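# Move the 96-well plate from nest N1 to bench spot B1

## Task

Pick up the 96-well plate from plate nest N1 and set it down on bench spot B1 so that it lies fully within the taped outline, its long side running along the outline's length. Then open the gripper and move the hand away from the plate.

## Robot and tools

Robot: two arms, left_arm and right_arm. Each has six revolute joints and a parallel gripper. Base origins in the scene frame: left_arm at (-0.018, +0.244, 0) m, quat_wxyz (+1.000, 0, 0, +0.008); right_arm at (-0.018, -0.283, 0) m, quat_wxyz (+0.996, 0, 0, -0.086).

Scene frame: origin on the table surface midway between the arms. +z is up, +x points out across the table, and left_arm sits on the +y side. The arm names do not refer to image sides. Looking from behind the arms, N1 is on the left (+y) and B1 on the right (-y).

execute_actions: the argument actions is a list holding one action, one wait, or nothing.
- {"actions": []} commands nothing and just reports the state.
- An action is {"rows": [...], "steps": n}, with 1 to 15 rows and steps from 1 to 15 (15 if omitted). Each control step lasts 1/30 s and uses one row; if rows run out, the last row is reused.
- A wait is {"steps": n} with no rows, n up to 300. It returns once n steps have passed since the previous result, and your reply time counts toward n.
- Optional pictures (true/false) controls whether camera images come back; by default they do.
- A refused call sends nothing to the robot.

Row layout: one flat list of 14 numbers covering both arms, even if only one moves. First left_arm: waist, shoulder, elbow, wrist pitch, wrist yaw, wrist roll, opening. Then right_arm in that same order. The joint numbers are absolute target angles in radians, in joint space (not Cartesian), on the same scale as the Joint positions line. Stated ranges per arm: waist -2.880 to 2.880, shoulder 0.000 to 3.142, elbow 0.000 to 3.019, wrist pitch -1.693 to 1.571, wrist yaw -1.571 to 1.571, wrist roll -2.094 to 2.094. A call is refused if a target is over 0.019 rad beyond a range end and also farther out than the joint's last reported angle. The true end may sit up to 0.019 rad either side of the stated one. Targets past the true end are clipped to it, and the result may print "joint sent to its limit", possibly about an earlier action. If that line is absent, the joint may still be at its end.

Opening: an absolute value from -1 (closed) to +1 (fully open, pad gap 0.094 m). grip_measured in results uses the same scale. Away from the ends, the fingers go to where grip_measured would equal your number. To hold something, keep commanding below grip_measured: about 0.03 under gives a firm hold, a smaller margin a lighter one. Pads push at most roughly 50 to 62 N each, less on thin parts under about 2 mm. Readings may be offset by up to about 1 mm, fixed per gripper for the scene.

Gripper geometry: fingers point along the gripper's +z axis and close along its y axis. end_effector_position is the point between the pads, roughly 1 cm behind the fingertips.

Motion: each step, a joint's target is kept within a fixed distance of its measured angle (rad): waist 0.264, shoulder 0.32, elbow 0.276, wrist pitch 0.33, wrist yaw 0.186, wrist roll 0.522. If a step's targets would place the gripper over 70 mm from where it is, all targets are pulled back toward the current angles. Distant targets therefore take several actions. A move of only a few millimetres may not shift the hand at all. Between calls the arms continue toward the last row sent, until everything nearly stops or a step is HELD; after that, only a new action moves them on. Fingers still in motion finish moving.

Results:
- State line, `left_arm: …` | `right_arm: …`: each gripper's end_effector_position (m) and end_effector_quat_wxyz in the scene frame. It can be off from the true pose, more so at long reach.
- Joint positions and Joint velocities: one block per arm, joints in row order (rad, rad/s), then the pad gap (m, m/s).
- Joint torques: total drive output per joint, excluding the gripper. Readings are offset, scaled and noisy, nonzero without contact, and affected by friction.
- "joint command not followed": a clearance check altered or stopped some joint targets; the rest of the row still ran.
- HELD: marks steps where your row, or part of it, was not sent.
- MOTOR HOT appears from 85 °C. At 100 °C an OVER-TEMPERATURE FAULT stops that arm's motors and gripper and the arm drops. Holding a load heats motors, even while you think.

Cameras: cam_low, cam_left_wrist and cam_right_wrist, each 896x504. Wrist camera frame wrist_camera_optical: +z forward, +x right in the image, +y down.

zoom_image: camera (one of the three names) and region [x0, y0, x1, y1] in pixels of that camera's latest image, origin at its top-left, at most 504 by 504. Returns an enlarged view.

read_manual: optional section, only "licences". Returns the URDF licence text and does not move anything.

finished_scene: scene is the number of the current scene. It ends that scene for good and reports whether the goal was met. It should only be called after the plate rests inside B1 and the gripper is clear. Replying without any tool call also ends things.

Cautions: a drop of a few millimetres while placing is acceptable, but a longer fall of the plate at any time fails. Do not knock or set anything off the table. Keep the two arms from hitting or pressing into each other. Avoid slams, hard hits, slips and heavy pushing. Moving smoothly, with less motor effort, is preferred.

Each tool is called after ">>>" by a JSON object that holds its "api" and its "payload", one argument or row to a line.

## Session

>>> {"api": "execute_actions", "payload": {
  "actions": []
}}

Scene clock: 0.00 s of 13200.00 s.
left_arm: end_effector_position=(+0.3199, +0.3847, +0.3919) grip_measured=+1.000 end_effector_quat_wxyz=(+0.243, +0.172, +0.802, +0.518) | right_arm: end_effector_position=(+0.3111, -0.5305, +0.2399) grip_measured=+1.000 end_effector_quat_wxyz=(-0.146, +0.260, +0.926, -0.231)
Joint positions: left_arm=[ 0.035  0.769  0.888 -0.636 -0.801  0.956  0.094] | right_arm=[-0.269  1.537  1.398 -1.665  0.506  0.168  0.094]
Joint velocities: left_arm=[ 0.005 -0.015 -0.022  0.017  0.007  0.007  0.   ] | right_arm=[ 0.005 -0.005 -0.012 -0.012 -0.051 -0.081  0.   ]
Joint torques (N m, as the arm reports them, + toward a larger angle): no reading

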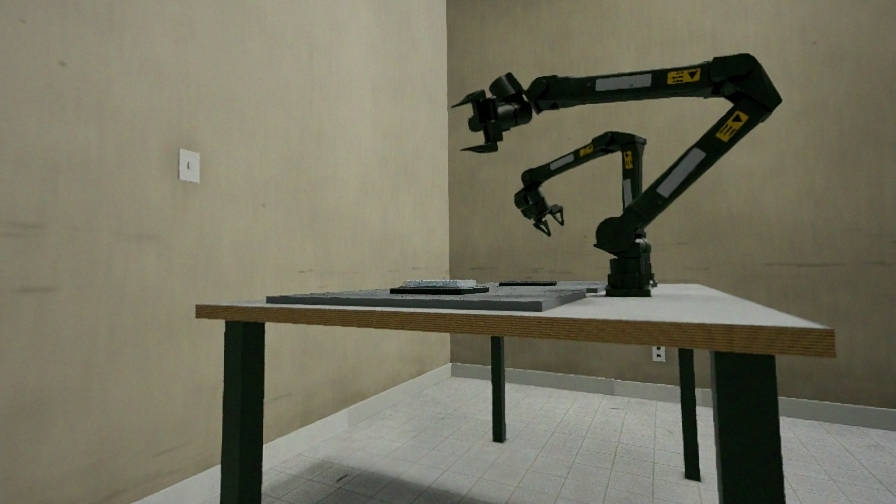

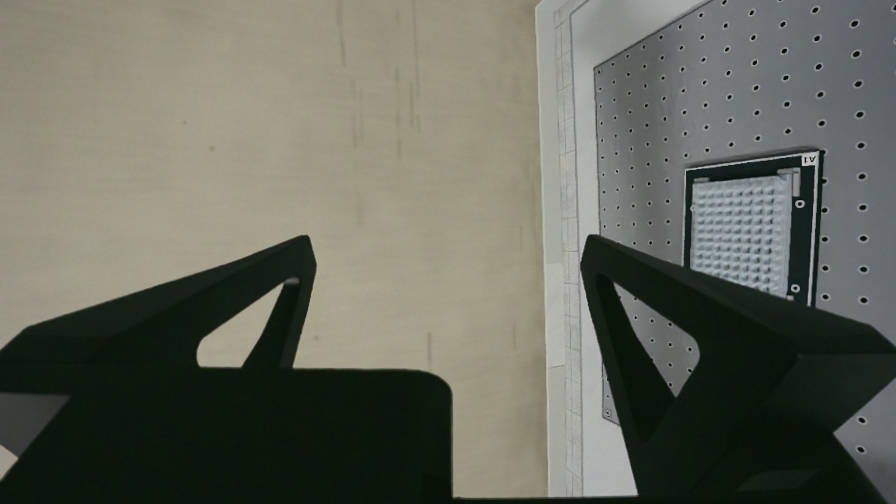

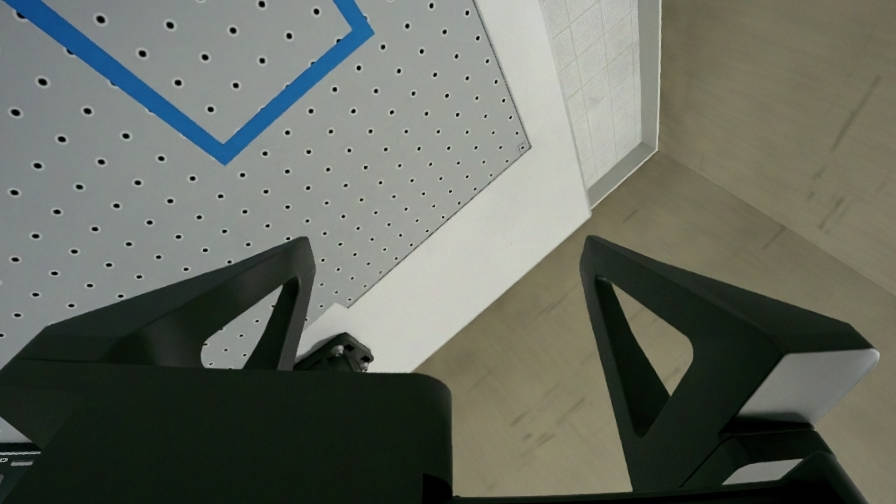

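>>> {"api": "execute_actions", "payload": {
  "actions": [
    {"rows": [[0.405,0.784,0.924,-1.085,0,0,1,-0.1,0.784,0.924,-1.085,0,0,1]], "steps": 15}
  ],
  "pictures": false
}}

>>> {"api": "execute_actions", "payload": {
  "actions": [
    {"steps": 45}
  ]
}}

Scene clock: 27.67 s of 13200.00 s.
left_arm: end_effector_position=(+0.2748, +0.3765, +0.2884) grip_measured=+1.000 end_effector_quat_wxyz=(+0.293, -0.170, +0.938, +0.075) | right_arm: end_effector_position=(+0.2797, -0.3644, +0.3077) grip_measured=+1.000 end_effector_quat_wxyz=(+0.318, +0.134, +0.938, -0.041)
Joint positions: left_arm=[ 0.408  0.78   0.896 -1.074 -0.003  0.066  0.094] | right_arm=[-0.092  0.726  0.912 -1.104  0.004  0.019  0.094]
Joint velocities: left_arm=[-0.015  0.005  0.027 -0.007  0.037 -0.374  0.   ] | right_arm=[-0.044 -0.171  0.027  0.037  0.022 -0.037  0.   ]
Joint torques (N m, as the arm reports them, + toward a larger angle): left_arm=[ 1.14 -0.31 12.8   1.18  0.15 -0.11] | right_arm=[-1.29  3.6  11.04  2.24 -0.17 -0.03]
Steps of this call (steps 1 to 90: nothing new was sent; then 24.17 s passed at rest; steps 91 to 105: all 15 steps of this action). Readings (joint positions):
91: left_arm=[0.056 0.769 0.893 -0.686 -0.717 0.889] | right_arm=[-0.264 1.521 1.372 -1.623 0.457 0.153]
92: left_arm=[0.110 0.769 0.901 -0.782 -0.620 0.799] | right_arm=[-0.252 1.479 1.308 -1.533 0.390 0.135]
94: left_arm=[0.268 0.771 0.900 -0.950 -0.432 0.615] | right_arm=[-0.198 1.361 1.146 -1.368 0.242 0.101]
98: left_arm=[0.442 0.780 0.896 -1.066 -0.074 0.271] | right_arm=[-0.084 1.055 0.909 -1.172 0.020 0.052]
105: the state above

Scene clock: 29.17 s of 13200.00 s.
left_arm: end_effector_position=(+0.2748, +0.3765, +0.2884) grip_measured=+1.000 end_effector_quat_wxyz=(+0.294, -0.195, +0.933, +0.067) | right_arm: end_effector_position=(+0.2894, -0.3670, +0.2908) grip_measured=+1.000 end_effector_quat_wxyz=(+0.291, +0.131, +0.947, -0.039)
Joint positions: left_arm=[ 0.408  0.78   0.896 -1.074 -0.003  0.012  0.094] | right_arm=[-0.092  0.784  0.911 -1.102  0.004  0.008  0.094]
Joint velocities: left_arm=[-0.005 -0.005  0.002  0.002  0.022  0.007  0.   ] | right_arm=[-0.005 -0.015  0.002 -0.017  0.051 -0.051  0.   ]
Joint torques (N m, as the arm reports them, + toward a larger angle): left_arm=[ 0.95 -0.69 12.92  1.25  0.15 -0.16] | right_arm=[-1.23 -2.58 11.27  2.24 -0.17 -0.03]
Steps of this call (steps 1 to 30: the robot went on to your last target; steps 31 to 45: nothing new was sent). Readings (joint positions):
1: left_arm=[0.408 0.780 0.896 -1.074 -0.003 0.056] | right_arm=[-0.092 0.726 0.912 -1.103 0.004 0.017]
2: left_arm=[0.408 0.780 0.896 -1.074 -0.003 0.047] | right_arm=[-0.092 0.732 0.912 -1.102 0.004 0.015]
4: left_arm=[0.408 0.780 0.896 -1.074 -0.003 0.034] | right_arm=[-0.092 0.755 0.912 -1.102 0.004 0.013]
8: left_arm=[0.408 0.780 0.896 -1.074 -0.003 0.021] | right_arm=[-0.092 0.783 0.911 -1.102 0.004 0.010]
45: the state above
All arms were judged still, so your last target was given up. Only a new action makes them travel on or press farther. Fingers that are still opening or closing keep moving.

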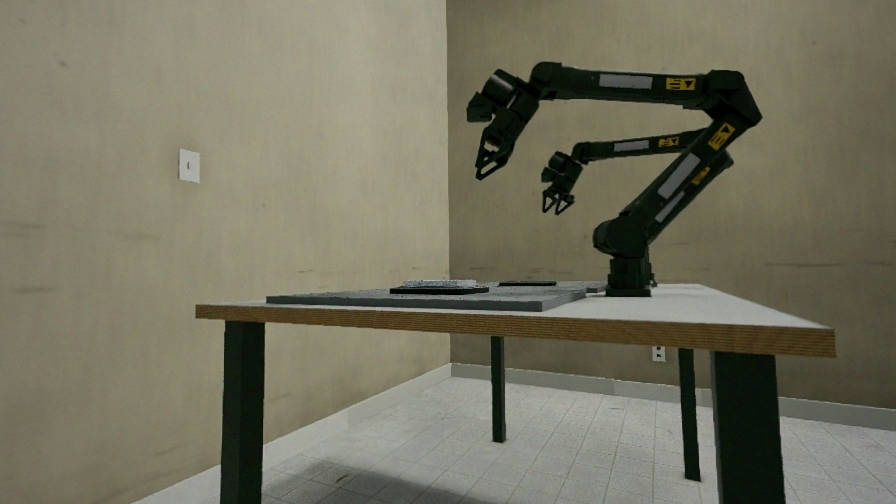

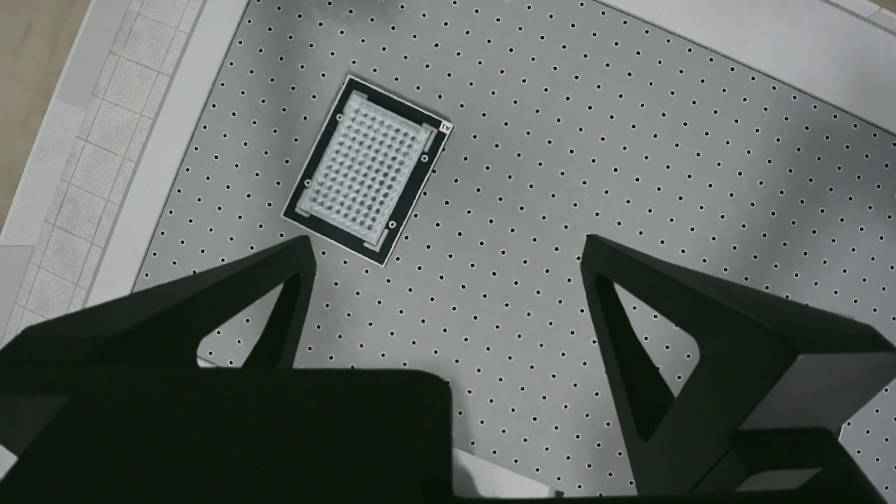

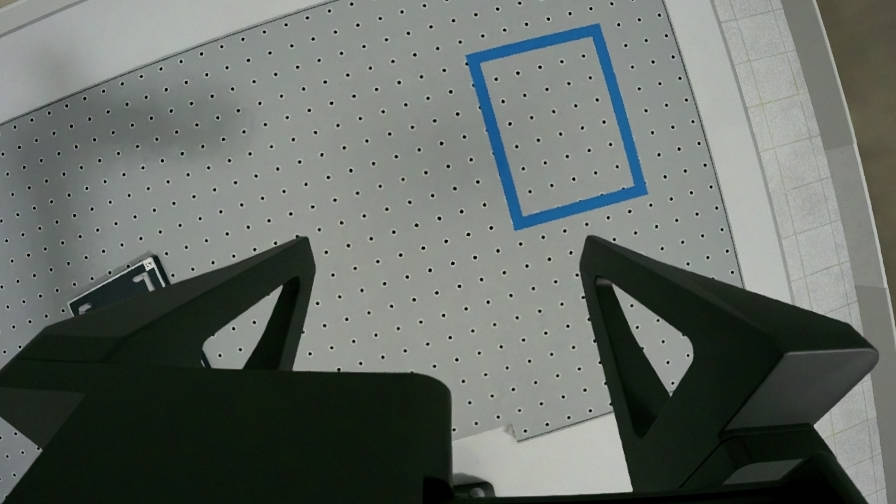

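>>> {"api": "zoom_image", "payload": {
  "camera": "cam_left_wrist",
  "region": [260, 60, 480, 280]
}}

>>> {"api": "zoom_image", "payload": {
  "camera": "cam_low",
  "region": [340, 250, 620, 330]
}}

Region (260, 60, 480, 280) of cam_left_wrist's 896x504 image, scaled by 2.291, with more detail than that image has.

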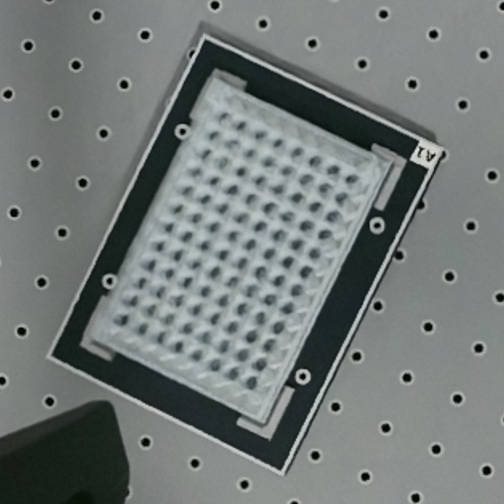

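Region (340, 250, 620, 330) of cam_low's 896x504 image, scaled by 1.800, with more detail than that image has; it fills the top 144 rows of this view, and the rest is white.

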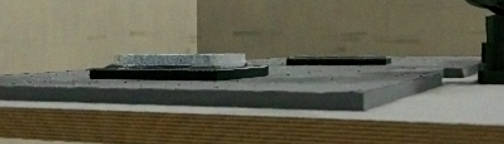

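>>> {"api": "execute_actions", "payload": {
  "actions": [
    {"rows": [[0.611,1.521,1.095,-1.13,0,0.635,1,-0.1,0.784,0.924,-1.085,0,0,1]], "steps": 15}
  ],
  "pictures": false
}}

>>> {"api": "execute_actions", "payload": {
  "actions": [
    {"steps": 30}
  ]
}}

Scene clock: 79.37 s of 13200.00 s.
left_arm: end_effector_position=(+0.3159, +0.4841, +0.0763) grip_measured=+1.000 end_effector_quat_wxyz=(-0.022, -0.029, +0.999, -0.016) | right_arm: end_effector_position=(+0.2895, -0.3670, +0.2908) grip_measured=+1.000 end_effector_quat_wxyz=(+0.291, +0.131, +0.947, -0.039)
Joint positions: left_arm=[ 0.609  1.576  1.064 -1.114  0.002  0.566  0.094] | right_arm=[-0.092  0.784  0.911 -1.102  0.003  0.008  0.094]
Joint velocities: left_arm=[-0.024  0.65  -0.09  -0.056 -0.037  0.359  0.   ] | right_arm=[-0.005  0.005 -0.002 -0.007 -0.007  0.022  0.   ]
Joint torques (N m, as the arm reports them, + toward a larger angle): left_arm=[  1.44 -16.7   11.18   0.02  -0.07   0.1 ] | right_arm=[-1.36 -2.65 11.19  2.27 -0.16 -0.03]
Steps of this call (steps 1 to 90: nothing new was sent; then 46.70 s passed at rest; steps 91 to 105: all 15 steps of this action). Readings (joint positions):
91: left_arm=[0.418 0.793 0.904 -1.082 0.001 0.061] | right_arm=[-0.092 0.784 0.911 -1.102 0.004 0.008]
92: left_arm=[0.447 0.825 0.927 -1.098 0.003 0.127] | right_arm=[-0.092 0.784 0.911 -1.102 0.003 0.008]
94: left_arm=[0.520 0.932 0.987 -1.107 0.003 0.250] | right_arm=[-0.092 0.784 0.911 -1.102 0.003 0.008]
98: left_arm=[0.599 1.192 1.064 -1.107 0.002 0.405] | right_arm=[-0.092 0.784 0.911 -1.102 0.003 0.008]
105: the state above

Scene clock: 80.37 s of 13200.00 s.
left_arm: end_effector_position=(+0.3145, +0.4831, +0.0915) grip_measured=+1.000 end_effector_quat_wxyz=(-0.009, -0.001, +1.000, -0.008) | right_arm: end_effector_position=(+0.2895, -0.3670, +0.2908) grip_measured=+1.000 end_effector_quat_wxyz=(+0.291, +0.131, +0.947, -0.039)
Joint positions: left_arm=[ 0.609  1.533  1.059 -1.12   0.002  0.623  0.094] | right_arm=[-0.092  0.784  0.911 -1.102  0.003  0.008  0.094]
Joint velocities: left_arm=[-0.024 -0.005 -0.007  0.017 -0.022 -0.022  0.   ] | right_arm=[ 0.005  0.005 -0.002  0.007  0.037 -0.007  0.   ]
Joint torques (N m, as the arm reports them, + toward a larger angle): left_arm=[  1.34 -10.11  11.59   0.28  -0.03   0.07] | right_arm=[-1.39 -2.59 11.28  2.24 -0.17 -0.03]
Steps of this call (steps 1 to 30: the robot went on to your last target). Readings (joint positions):
1: left_arm=[0.609 1.590 1.061 -1.115 0.002 0.577] | right_arm=[-0.092 0.784 0.911 -1.102 0.003 0.008]
2: left_arm=[0.609 1.592 1.059 -1.117 0.002 0.586] | right_arm=[-0.092 0.784 0.911 -1.102 0.003 0.008]
4: left_arm=[0.609 1.580 1.059 -1.120 0.002 0.600] | right_arm=[-0.092 0.784 0.911 -1.102 0.003 0.008]
8: left_arm=[0.609 1.543 1.059 -1.120 0.002 0.613] | right_arm=[-0.092 0.784 0.911 -1.102 0.003 0.008]
30: the state above
All arms were judged still, so your last target was given up. Only a new action makes them travel on or press farther. Fingers that are still opening or closing keep moving.

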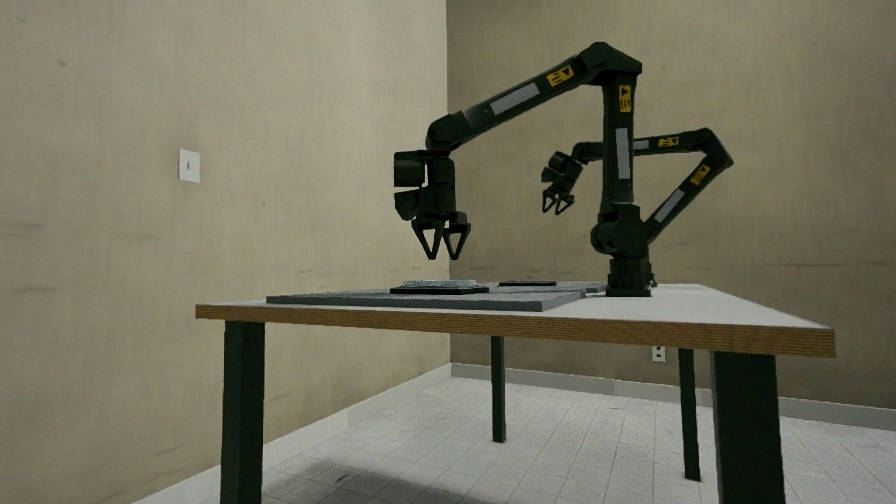

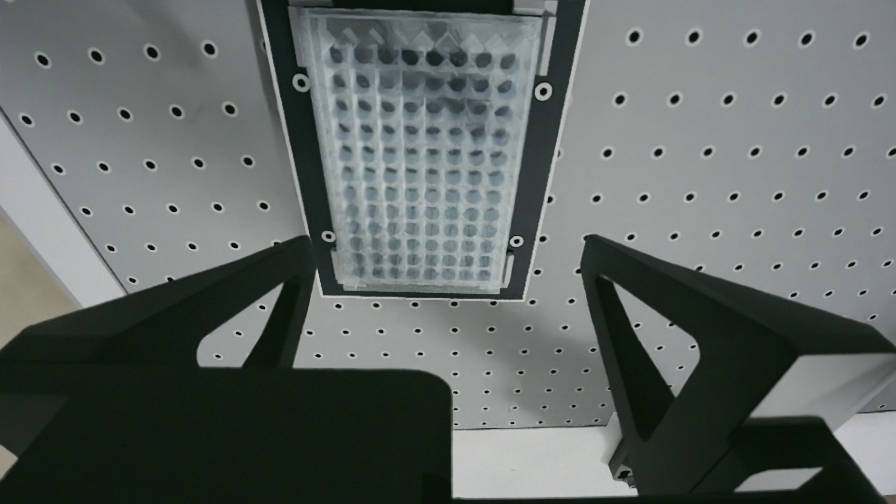

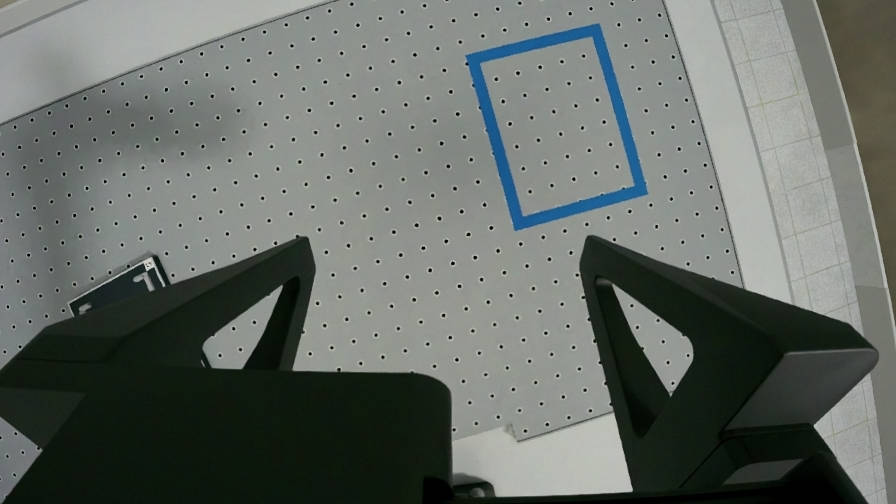

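>>> {"api": "execute_actions", "payload": {
  "actions": [
    {"rows": [[0.626,1.572,1.07,-1.02,0,0.689,1,-0.1,0.784,0.924,-1.085,0,0,1]], "steps": 15}
  ],
  "pictures": false
}}

>>> {"api": "execute_actions", "payload": {
  "actions": [
    {"steps": 20}
  ]
}}

Scene clock: 111.83 s of 13200.00 s.
left_arm: end_effector_position=(+0.3273, +0.4984, +0.0797) grip_measured=+1.000 end_effector_quat_wxyz=(+0.014, +0.019, +1.000, +0.009) | right_arm: end_effector_position=(+0.2895, -0.3670, +0.2908) grip_measured=+1.000 end_effector_quat_wxyz=(+0.291, +0.131, +0.947, -0.039)
Joint positions: left_arm=[ 0.62   1.562  1.058 -1.035  0.002  0.675  0.094] | right_arm=[-0.092  0.784  0.911 -1.102  0.003  0.008  0.094]
Joint velocities: left_arm=[ 0.005  0.005 -0.002 -0.012  0.007  0.022  0.   ] | right_arm=[-0.005  0.015 -0.012 -0.007 -0.051 -0.051  0.   ]
Joint torques (N m, as the arm reports them, + toward a larger angle): left_arm=[ 1.45 -8.97  9.52  1.34 -0.04  0.05] | right_arm=[-1.38 -2.57 11.25  2.28 -0.16 -0.03]
Steps of this call (steps 1 to 90: nothing new was sent; then 27.97 s passed at rest; steps 91 to 105: all 15 steps of this action). Readings (joint positions):
91: left_arm=[0.609 1.534 1.058 -1.108 0.002 0.630] | right_arm=[-0.092 0.784 0.911 -1.102 0.003 0.008]
92: left_arm=[0.610 1.536 1.058 -1.083 0.002 0.640] | right_arm=[-0.092 0.784 0.911 -1.102 0.003 0.008]
94: left_arm=[0.615 1.546 1.058 -1.047 0.002 0.653] | right_arm=[-0.092 0.784 0.911 -1.102 0.003 0.008]
98: left_arm=[0.620 1.560 1.058 -1.035 0.002 0.667] | right_arm=[-0.092 0.784 0.911 -1.102 0.003 0.008]
105: the state above

Scene clock: 112.50 s of 13200.00 s.
left_arm: end_effector_position=(+0.3273, +0.4984, +0.0797) grip_measured=+1.000 end_effector_quat_wxyz=(+0.013, +0.020, +1.000, +0.009) | right_arm: end_effector_position=(+0.2895, -0.3670, +0.2908) grip_measured=+1.000 end_effector_quat_wxyz=(+0.291, +0.131, +0.947, -0.039)
Joint positions: left_arm=[ 0.62   1.562  1.058 -1.035  0.002  0.677  0.094] | right_arm=[-0.092  0.784  0.911 -1.102  0.003  0.008  0.094]
Joint velocities: left_arm=[-0.005 -0.015 -0.002 -0.012 -0.037  0.037  0.   ] | right_arm=[-0.005 -0.005 -0.002  0.007  0.037  0.007  0.   ]
Joint torques (N m, as the arm reports them, + toward a larger angle): left_arm=[ 1.46 -8.92  9.47  1.4  -0.04  0.08] | right_arm=[-1.12 -2.61 11.25  2.26 -0.15 -0.02]
Steps of this call (steps 1 to 15: the robot went on to your last target; steps 16 to 20: nothing new was sent). Readings (joint positions):
1: left_arm=[0.620 1.562 1.058 -1.035 0.002 0.675] | right_arm=[-0.092 0.784 0.911 -1.102 0.003 0.008]
2: left_arm=[0.620 1.562 1.058 -1.035 0.002 0.675] | right_arm=[-0.092 0.784 0.911 -1.102 0.003 0.008]
4: left_arm=[0.620 1.562 1.058 -1.035 0.002 0.676] | right_arm=[-0.092 0.784 0.911 -1.102 0.003 0.008]
8: left_arm=[0.620 1.562 1.058 -1.035 0.002 0.676] | right_arm=[-0.092 0.784 0.911 -1.102 0.003 0.008]
20: the state above
All arms were judged still, so your last target was given up. Only a new action makes them travel on or press farther. Fingers that are still opening or closing keep moving.

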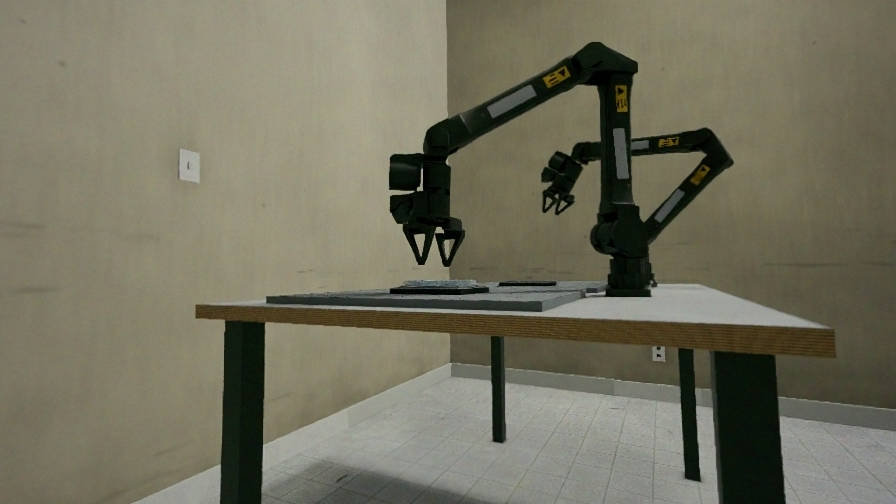

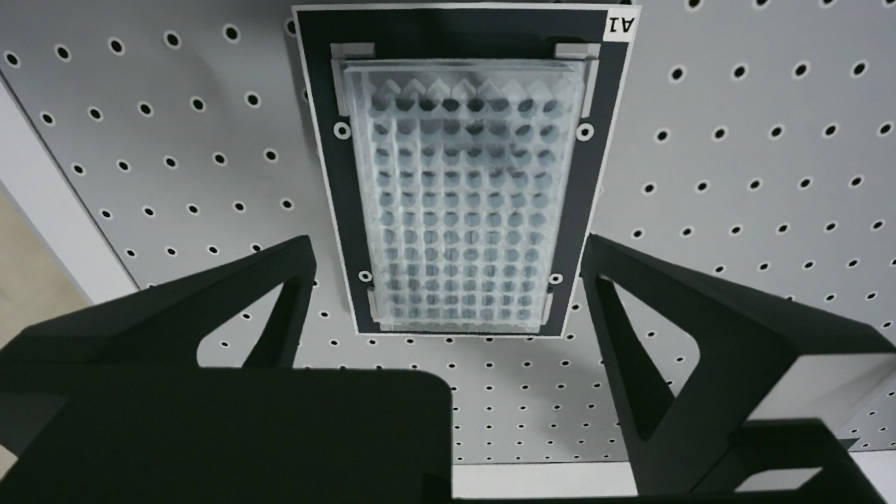

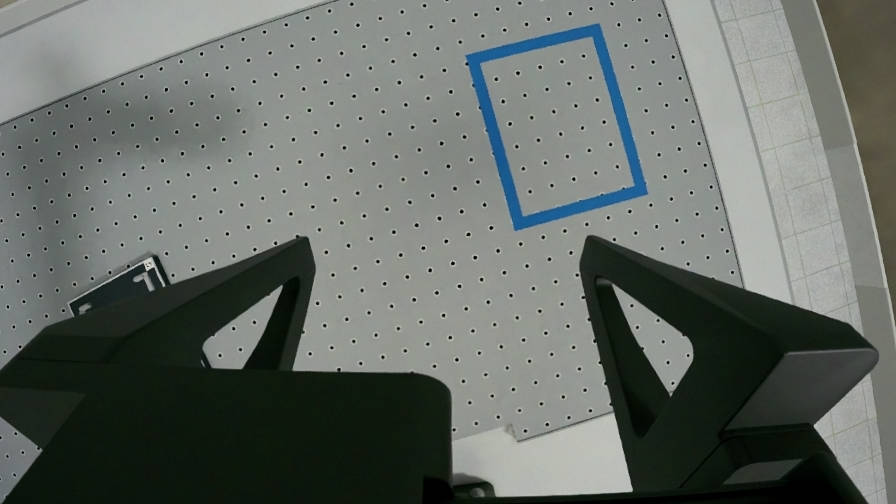

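>>> {"api": "execute_actions", "payload": {
  "actions": [
    {"rows": [[0.627,1.609,1.024,-0.97,0,0.689,1,-0.1,0.784,0.924,-1.085,0,0,1]], "steps": 15}
  ]
}}

Scene clock: 136.53 s of 13200.00 s.
left_arm: end_effector_position=(+0.3188, +0.4921, +0.0477) grip_measured=+1.000 end_effector_quat_wxyz=(-0.001, +0.020, +1.000, -0.002) | right_arm: end_effector_position=(+0.2895, -0.3670, +0.2908) grip_measured=+1.000 end_effector_quat_wxyz=(+0.291, +0.131, +0.947, -0.039)
Joint positions: left_arm=[ 0.62   1.604  1.012 -0.984  0.002  0.677  0.094] | right_arm=[-0.092  0.784  0.911 -1.102  0.003  0.008  0.094]
Joint velocities: left_arm=[ 0.015 -0.005  0.002 -0.007 -0.007 -0.022  0.   ] | right_arm=[-0.005 -0.015  0.007 -0.012  0.081  0.007  0.   ]
Joint torques (N m, as the arm reports them, + toward a larger angle): left_arm=[ 1.72 -9.62  8.92  1.28 -0.02  0.07] | right_arm=[-1.43 -2.78 11.26  2.3  -0.15 -0.02]
Steps of this call (steps 1 to 90: nothing new was sent; then 20.53 s passed at rest; steps 91 to 105: all 15 steps of this action). Readings (joint positions):
91: left_arm=[0.620 1.563 1.053 -1.025 0.002 0.677] | right_arm=[-0.092 0.784 0.911 -1.102 0.003 0.008]
92: left_arm=[0.620 1.564 1.047 -1.008 0.002 0.677] | right_arm=[-0.092 0.784 0.911 -1.102 0.003 0.008]
94: left_arm=[0.620 1.575 1.032 -0.990 0.002 0.677] | right_arm=[-0.092 0.784 0.911 -1.102 0.003 0.008]
98: left_arm=[0.620 1.600 1.014 -0.986 0.002 0.677] | right_arm=[-0.092 0.784 0.911 -1.102 0.003 0.008]
105: the state above

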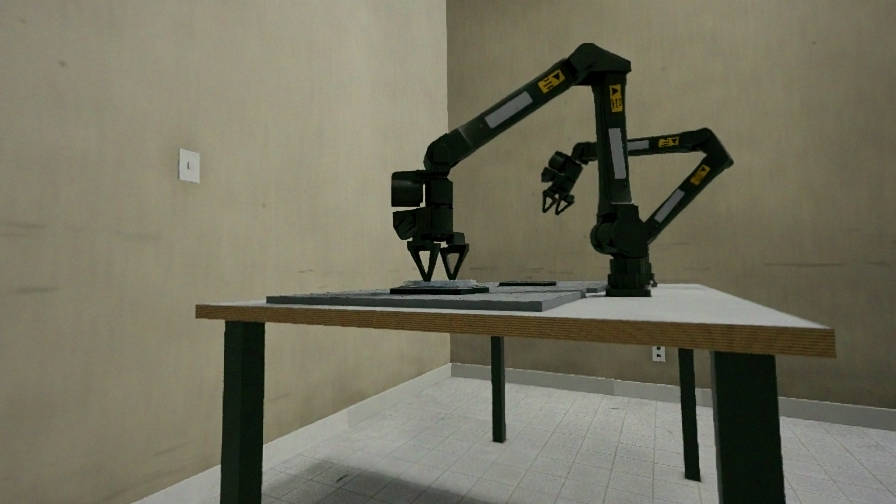

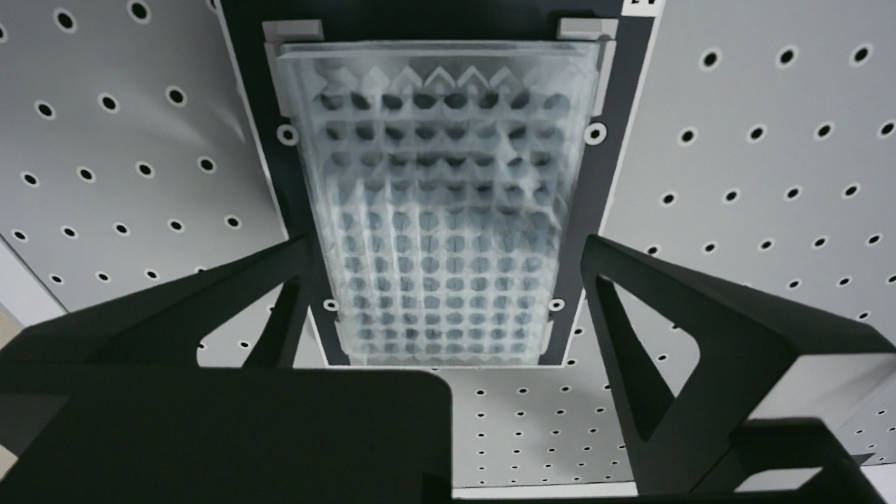

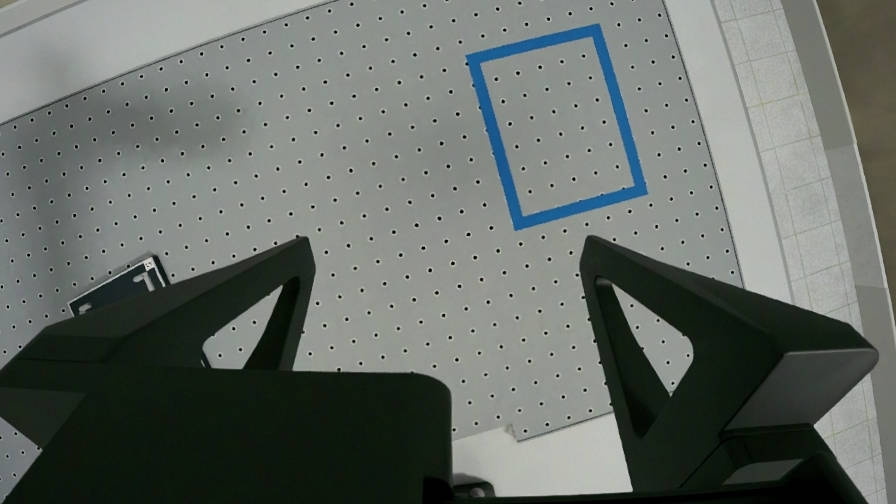

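>>> {"api": "execute_actions", "payload": {
  "actions": [
    {"rows": [[0.634,1.609,1.024,-0.97,0,0.689,1,-0.1,0.784,0.924,-1.085,0,0,1],[0.634,1.609,1.024,-0.97,0,0.689,1,-0.1,0.784,0.924,-1.085,0,0,1],[0.634,1.609,1.024,-0.97,0,0.689,1,-0.1,0.784,0.924,-1.085,0,0,1],[0.634,1.609,1.024,-0.97,0,0.689,1,-0.1,0.784,0.924,-1.085,0,0,1],[0.634,1.609,1.024,-0.97,0,0.689,1,-0.1,0.784,0.924,-1.085,0,0,1],[0.634,1.609,1.024,-0.97,0,0.689,1,-0.1,0.784,0.924,-1.085,0,0,1],[0.634,1.609,1.024,-0.97,0,0.689,1,-0.1,0.784,0.924,-1.085,0,0,1],[0.634,1.609,1.024,-0.97,0,0.689,1,-0.1,0.784,0.924,-1.085,0,0,1],[0.634,1.626,1.009,-0.935,0,0.689,1,-0.1,0.784,0.924,-1.085,0,0,1]], "steps": 15}
  ],
  "pictures": false
}}

>>> {"api": "execute_actions", "payload": {
  "actions": [
    {"steps": 10}
  ]
}}

Scene clock: 155.53 s of 13200.00 s.
left_arm: end_effector_position=(+0.3207, +0.4973, +0.0433) grip_measured=+1.000 end_effector_quat_wxyz=(+0.007, +0.017, +1.000, +0.004) | right_arm: end_effector_position=(+0.2895, -0.3670, +0.2908) grip_measured=+1.000 end_effector_quat_wxyz=(+0.291, +0.131, +0.947, -0.039)
Joint positions: left_arm=[ 0.628  1.61   1.005 -0.95   0.002  0.677  0.094] | right_arm=[-0.092  0.784  0.911 -1.102  0.003  0.008  0.094]
Joint velocities: left_arm=[-0.015  0.024 -0.017 -0.002  0.022  0.051  0.   ] | right_arm=[-0.015 -0.005 -0.002  0.007  0.007  0.051  0.   ]
Joint torques (N m, as the arm reports them, + toward a larger angle): left_arm=[ 1.77 -8.38  8.37  1.15 -0.02  0.08] | right_arm=[-1.39 -2.66 11.2   2.25 -0.15 -0.02]
Steps of this call (steps 1 to 15: the robot went on to your last target; steps 16 to 90: nothing new was sent; then 15.50 s passed at rest; steps 91 to 105: all 15 steps of this action). Readings (joint positions):
91: left_arm=[0.621 1.604 1.012 -0.984 0.002 0.677] | right_arm=[-0.092 0.784 0.911 -1.102 0.003 0.008]
92: left_arm=[0.621 1.604 1.012 -0.984 0.002 0.677] | right_arm=[-0.092 0.784 0.911 -1.102 0.003 0.008]
94: left_arm=[0.624 1.604 1.012 -0.984 0.002 0.677] | right_arm=[-0.092 0.784 0.911 -1.102 0.003 0.008]
98: left_arm=[0.628 1.604 1.012 -0.984 0.002 0.677] | right_arm=[-0.092 0.784 0.911 -1.102 0.003 0.008]
105: the state above

Scene clock: 155.87 s of 13200.00 s.
left_arm: end_effector_position=(+0.3204, +0.4971, +0.0428) grip_measured=+1.000 end_effector_quat_wxyz=(+0.007, +0.017, +1.000, +0.004) | right_arm: end_effector_position=(+0.2895, -0.3670, +0.2908) grip_measured=+1.000 end_effector_quat_wxyz=(+0.291, +0.131, +0.947, -0.039)
Joint positions: left_arm=[ 0.628  1.61   1.004 -0.95   0.002  0.677  0.094] | right_arm=[-0.092  0.784  0.911 -1.102  0.003  0.008  0.094]
Joint velocities: left_arm=[-0.005 -0.005  0.007 -0.017 -0.022 -0.022  0.   ] | right_arm=[ 0.005  0.005 -0.012 -0.012  0.022 -0.051  0.   ]
Joint torques (N m, as the arm reports them, + toward a larger angle): left_arm=[ 1.35 -8.81  8.29  1.18 -0.02  0.08] | right_arm=[-1.24 -2.53 11.29  2.25 -0.14 -0.03]
Steps of this call (steps 1 to 10: the robot went on to your last target). Readings (joint positions):
1: left_arm=[0.628 1.610 1.005 -0.950 0.002 0.677] | right_arm=[-0.092 0.784 0.911 -1.102 0.003 0.008]
2: left_arm=[0.628 1.610 1.004 -0.950 0.002 0.677] | right_arm=[-0.092 0.784 0.911 -1.102 0.003 0.008]
4: left_arm=[0.628 1.610 1.004 -0.950 0.002 0.677] | right_arm=[-0.092 0.784 0.911 -1.102 0.003 0.008]
8: left_arm=[0.628 1.610 1.004 -0.950 0.002 0.677] | right_arm=[-0.092 0.784 0.911 -1.102 0.003 0.008]
10: the state above

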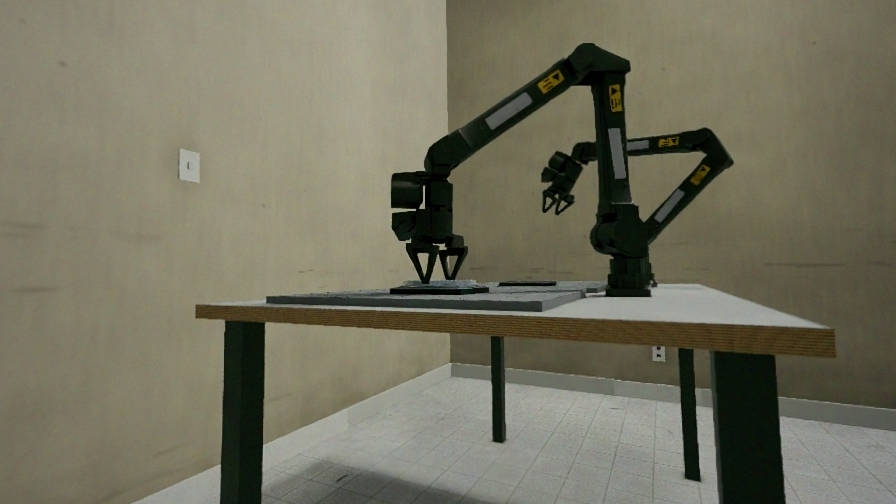

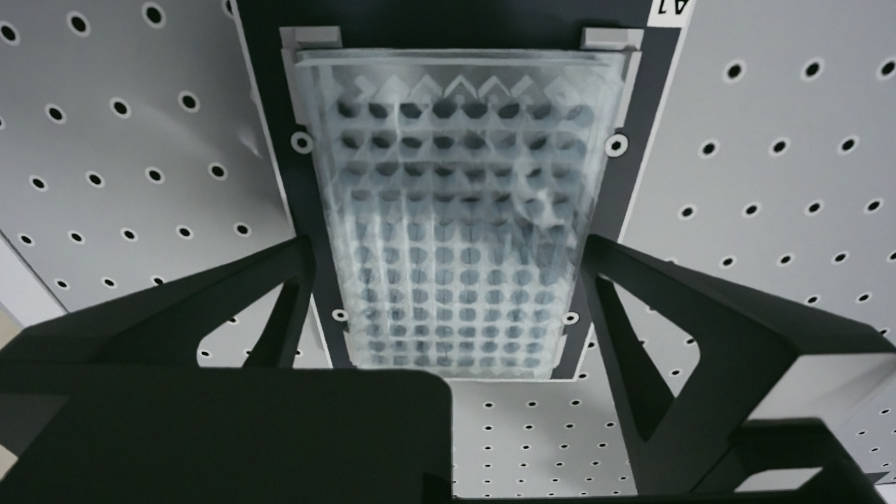

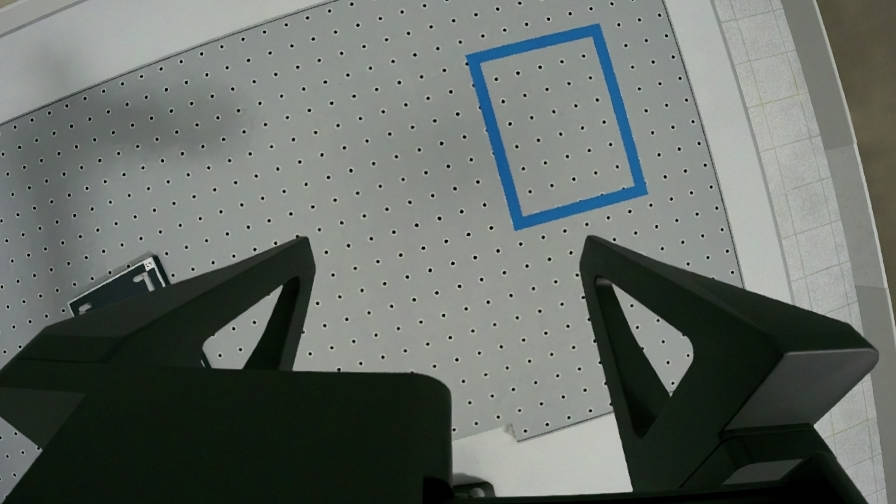

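>>> {"api": "execute_actions", "payload": {
  "actions": [
    {"rows": [[0.634,1.626,1.001,-0.935,0,0.689,1,-0.1,0.784,0.924,-1.085,0,0,1],[0.634,1.626,1.001,-0.935,0,0.689,1,-0.1,0.784,0.924,-1.085,0,0,1],[0.634,1.626,1.001,-0.935,0,0.689,1,-0.1,0.784,0.924,-1.085,0,0,1],[0.634,1.626,1.001,-0.935,0,0.689,1,-0.1,0.784,0.924,-1.085,0,0,1],[0.634,1.636,1.001,-0.935,0,0.689,1,-0.1,0.784,0.924,-1.085,0,0,1]], "steps": 15}
  ]
}}

Scene clock: 164.70 s of 13200.00 s.
left_arm: end_effector_position=(+0.3171, +0.4947, +0.0363) grip_measured=+1.000 end_effector_quat_wxyz=(+0.000, +0.017, +1.000, -0.001) | right_arm: end_effector_position=(+0.2895, -0.3670, +0.2908) grip_measured=+1.000 end_effector_quat_wxyz=(+0.291, +0.131, +0.947, -0.039)
Joint positions: left_arm=[ 0.628  1.621  0.997 -0.948  0.002  0.677  0.094] | right_arm=[-0.092  0.784  0.911 -1.102  0.003  0.008  0.094]
Joint velocities: left_arm=[-0.015 -0.005 -0.017  0.017  0.007  0.022  0.   ] | right_arm=[-0.005  0.015 -0.002  0.007 -0.11   0.007  0.   ]
Joint torques (N m, as the arm reports them, + toward a larger angle): left_arm=[ 1.67 -8.73  8.08  1.2  -0.02  0.09] | right_arm=[-1.36 -2.79 11.24  2.23 -0.15 -0.01]
Steps of this call (steps 1 to 15: the robot went on to your last target; steps 16 to 90: nothing new was sent; then 5.33 s passed at rest; steps 91 to 105: all 15 steps of this action). Readings (joint positions):
91: left_arm=[0.628 1.610 1.004 -0.949 0.002 0.677] | right_arm=[-0.092 0.784 0.911 -1.102 0.003 0.008]
92: left_arm=[0.628 1.610 1.002 -0.948 0.002 0.677] | right_arm=[-0.092 0.784 0.911 -1.102 0.003 0.008]
94: left_arm=[0.628 1.610 0.999 -0.948 0.002 0.677] | right_arm=[-0.092 0.784 0.911 -1.102 0.003 0.008]
98: left_arm=[0.628 1.616 0.997 -0.948 0.002 0.677] | right_arm=[-0.092 0.784 0.911 -1.102 0.003 0.008]
105: the state above

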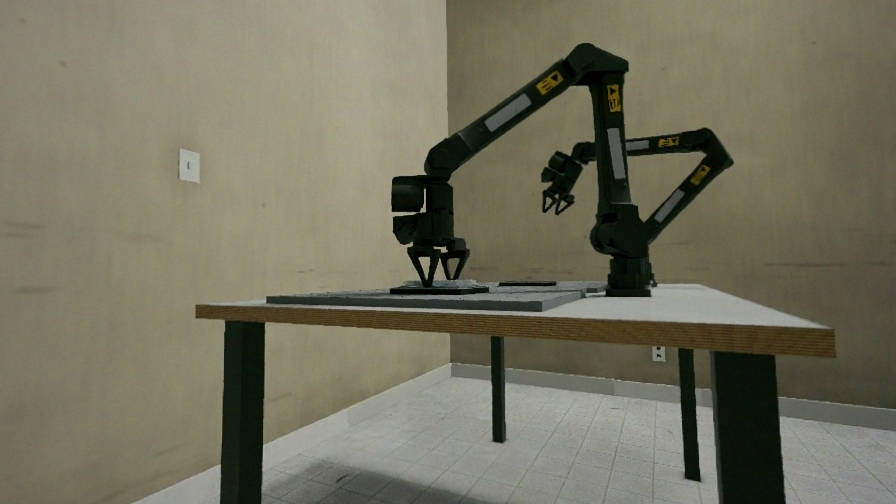

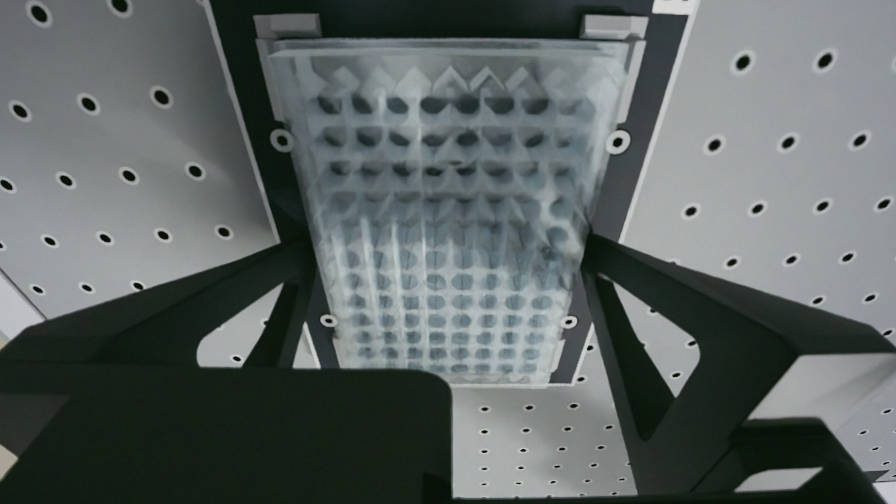

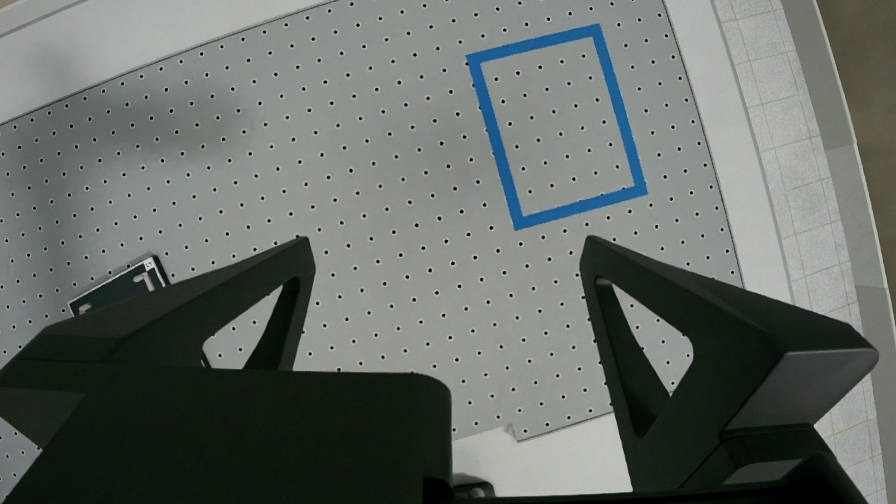

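>>> {"api": "zoom_image", "payload": {
  "camera": "cam_low",
  "region": [380, 240, 500, 310]
}}

Region (380, 240, 500, 310) of cam_low's 896x504 image, scaled by 4.200, with more detail than that image has; it fills the top 294 rows of this view, and the rest is white.

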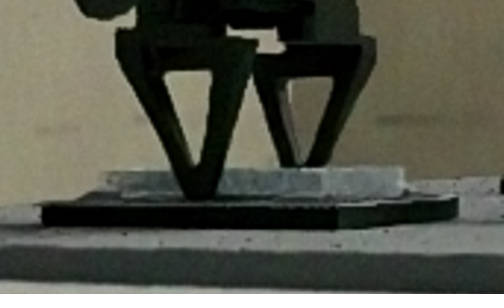

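>>> {"api": "execute_actions", "payload": {
  "actions": [
    {"rows": [[0.634,1.636,1.001,-0.935,0,0.689,0.78,-0.1,0.784,0.924,-1.085,0,0,1]], "steps": 12}
  ],
  "pictures": false
}}

Scene clock: 172.23 s of 13200.00 s.
left_arm: end_effector_position=(+0.3172, +0.4947, +0.0363) grip_measured=+0.794 end_effector_quat_wxyz=(+0.000, +0.017, +1.000, -0.001) | right_arm: end_effector_position=(+0.2895, -0.3670, +0.2908) grip_measured=+1.000 end_effector_quat_wxyz=(+0.291, +0.131, +0.947, -0.039)
Joint positions: left_arm=[ 0.628  1.621  0.997 -0.948  0.002  0.677  0.084] | right_arm=[-0.092  0.784  0.911 -1.102  0.003  0.008  0.094]
Joint velocities: left_arm=[ 0.015 -0.015  0.002  0.007 -0.022 -0.037  0.001] | right_arm=[-0.005  0.005  0.007  0.002  0.022 -0.051  0.   ]
Joint torques (N m, as the arm reports them, + toward a larger angle): left_arm=[ 1.43 -8.59  8.07  1.15 -0.02  0.08] | right_arm=[-1.4  -2.7  11.22  2.23 -0.16 -0.02]
Steps of this call (steps 1 to 15: the robot went on to your last target; steps 16 to 90: nothing new was sent; then 4.13 s passed at rest; steps 91 to 102: all 12 steps of this action). Readings (joint positions):
91: left_arm=[0.628 1.621 0.997 -0.948 0.002 0.677] | right_arm=[-0.092 0.784 0.911 -1.102 0.003 0.008]
92: left_arm=[0.628 1.621 0.997 -0.948 0.002 0.677] | right_arm=[-0.092 0.784 0.911 -1.102 0.003 0.008]
94: left_arm=[0.628 1.621 0.997 -0.948 0.002 0.677] | right_arm=[-0.092 0.784 0.911 -1.102 0.003 0.008]
98: left_arm=[0.628 1.621 0.997 -0.948 0.002 0.677] | right_arm=[-0.092 0.784 0.911 -1.102 0.003 0.008]
102: the state above


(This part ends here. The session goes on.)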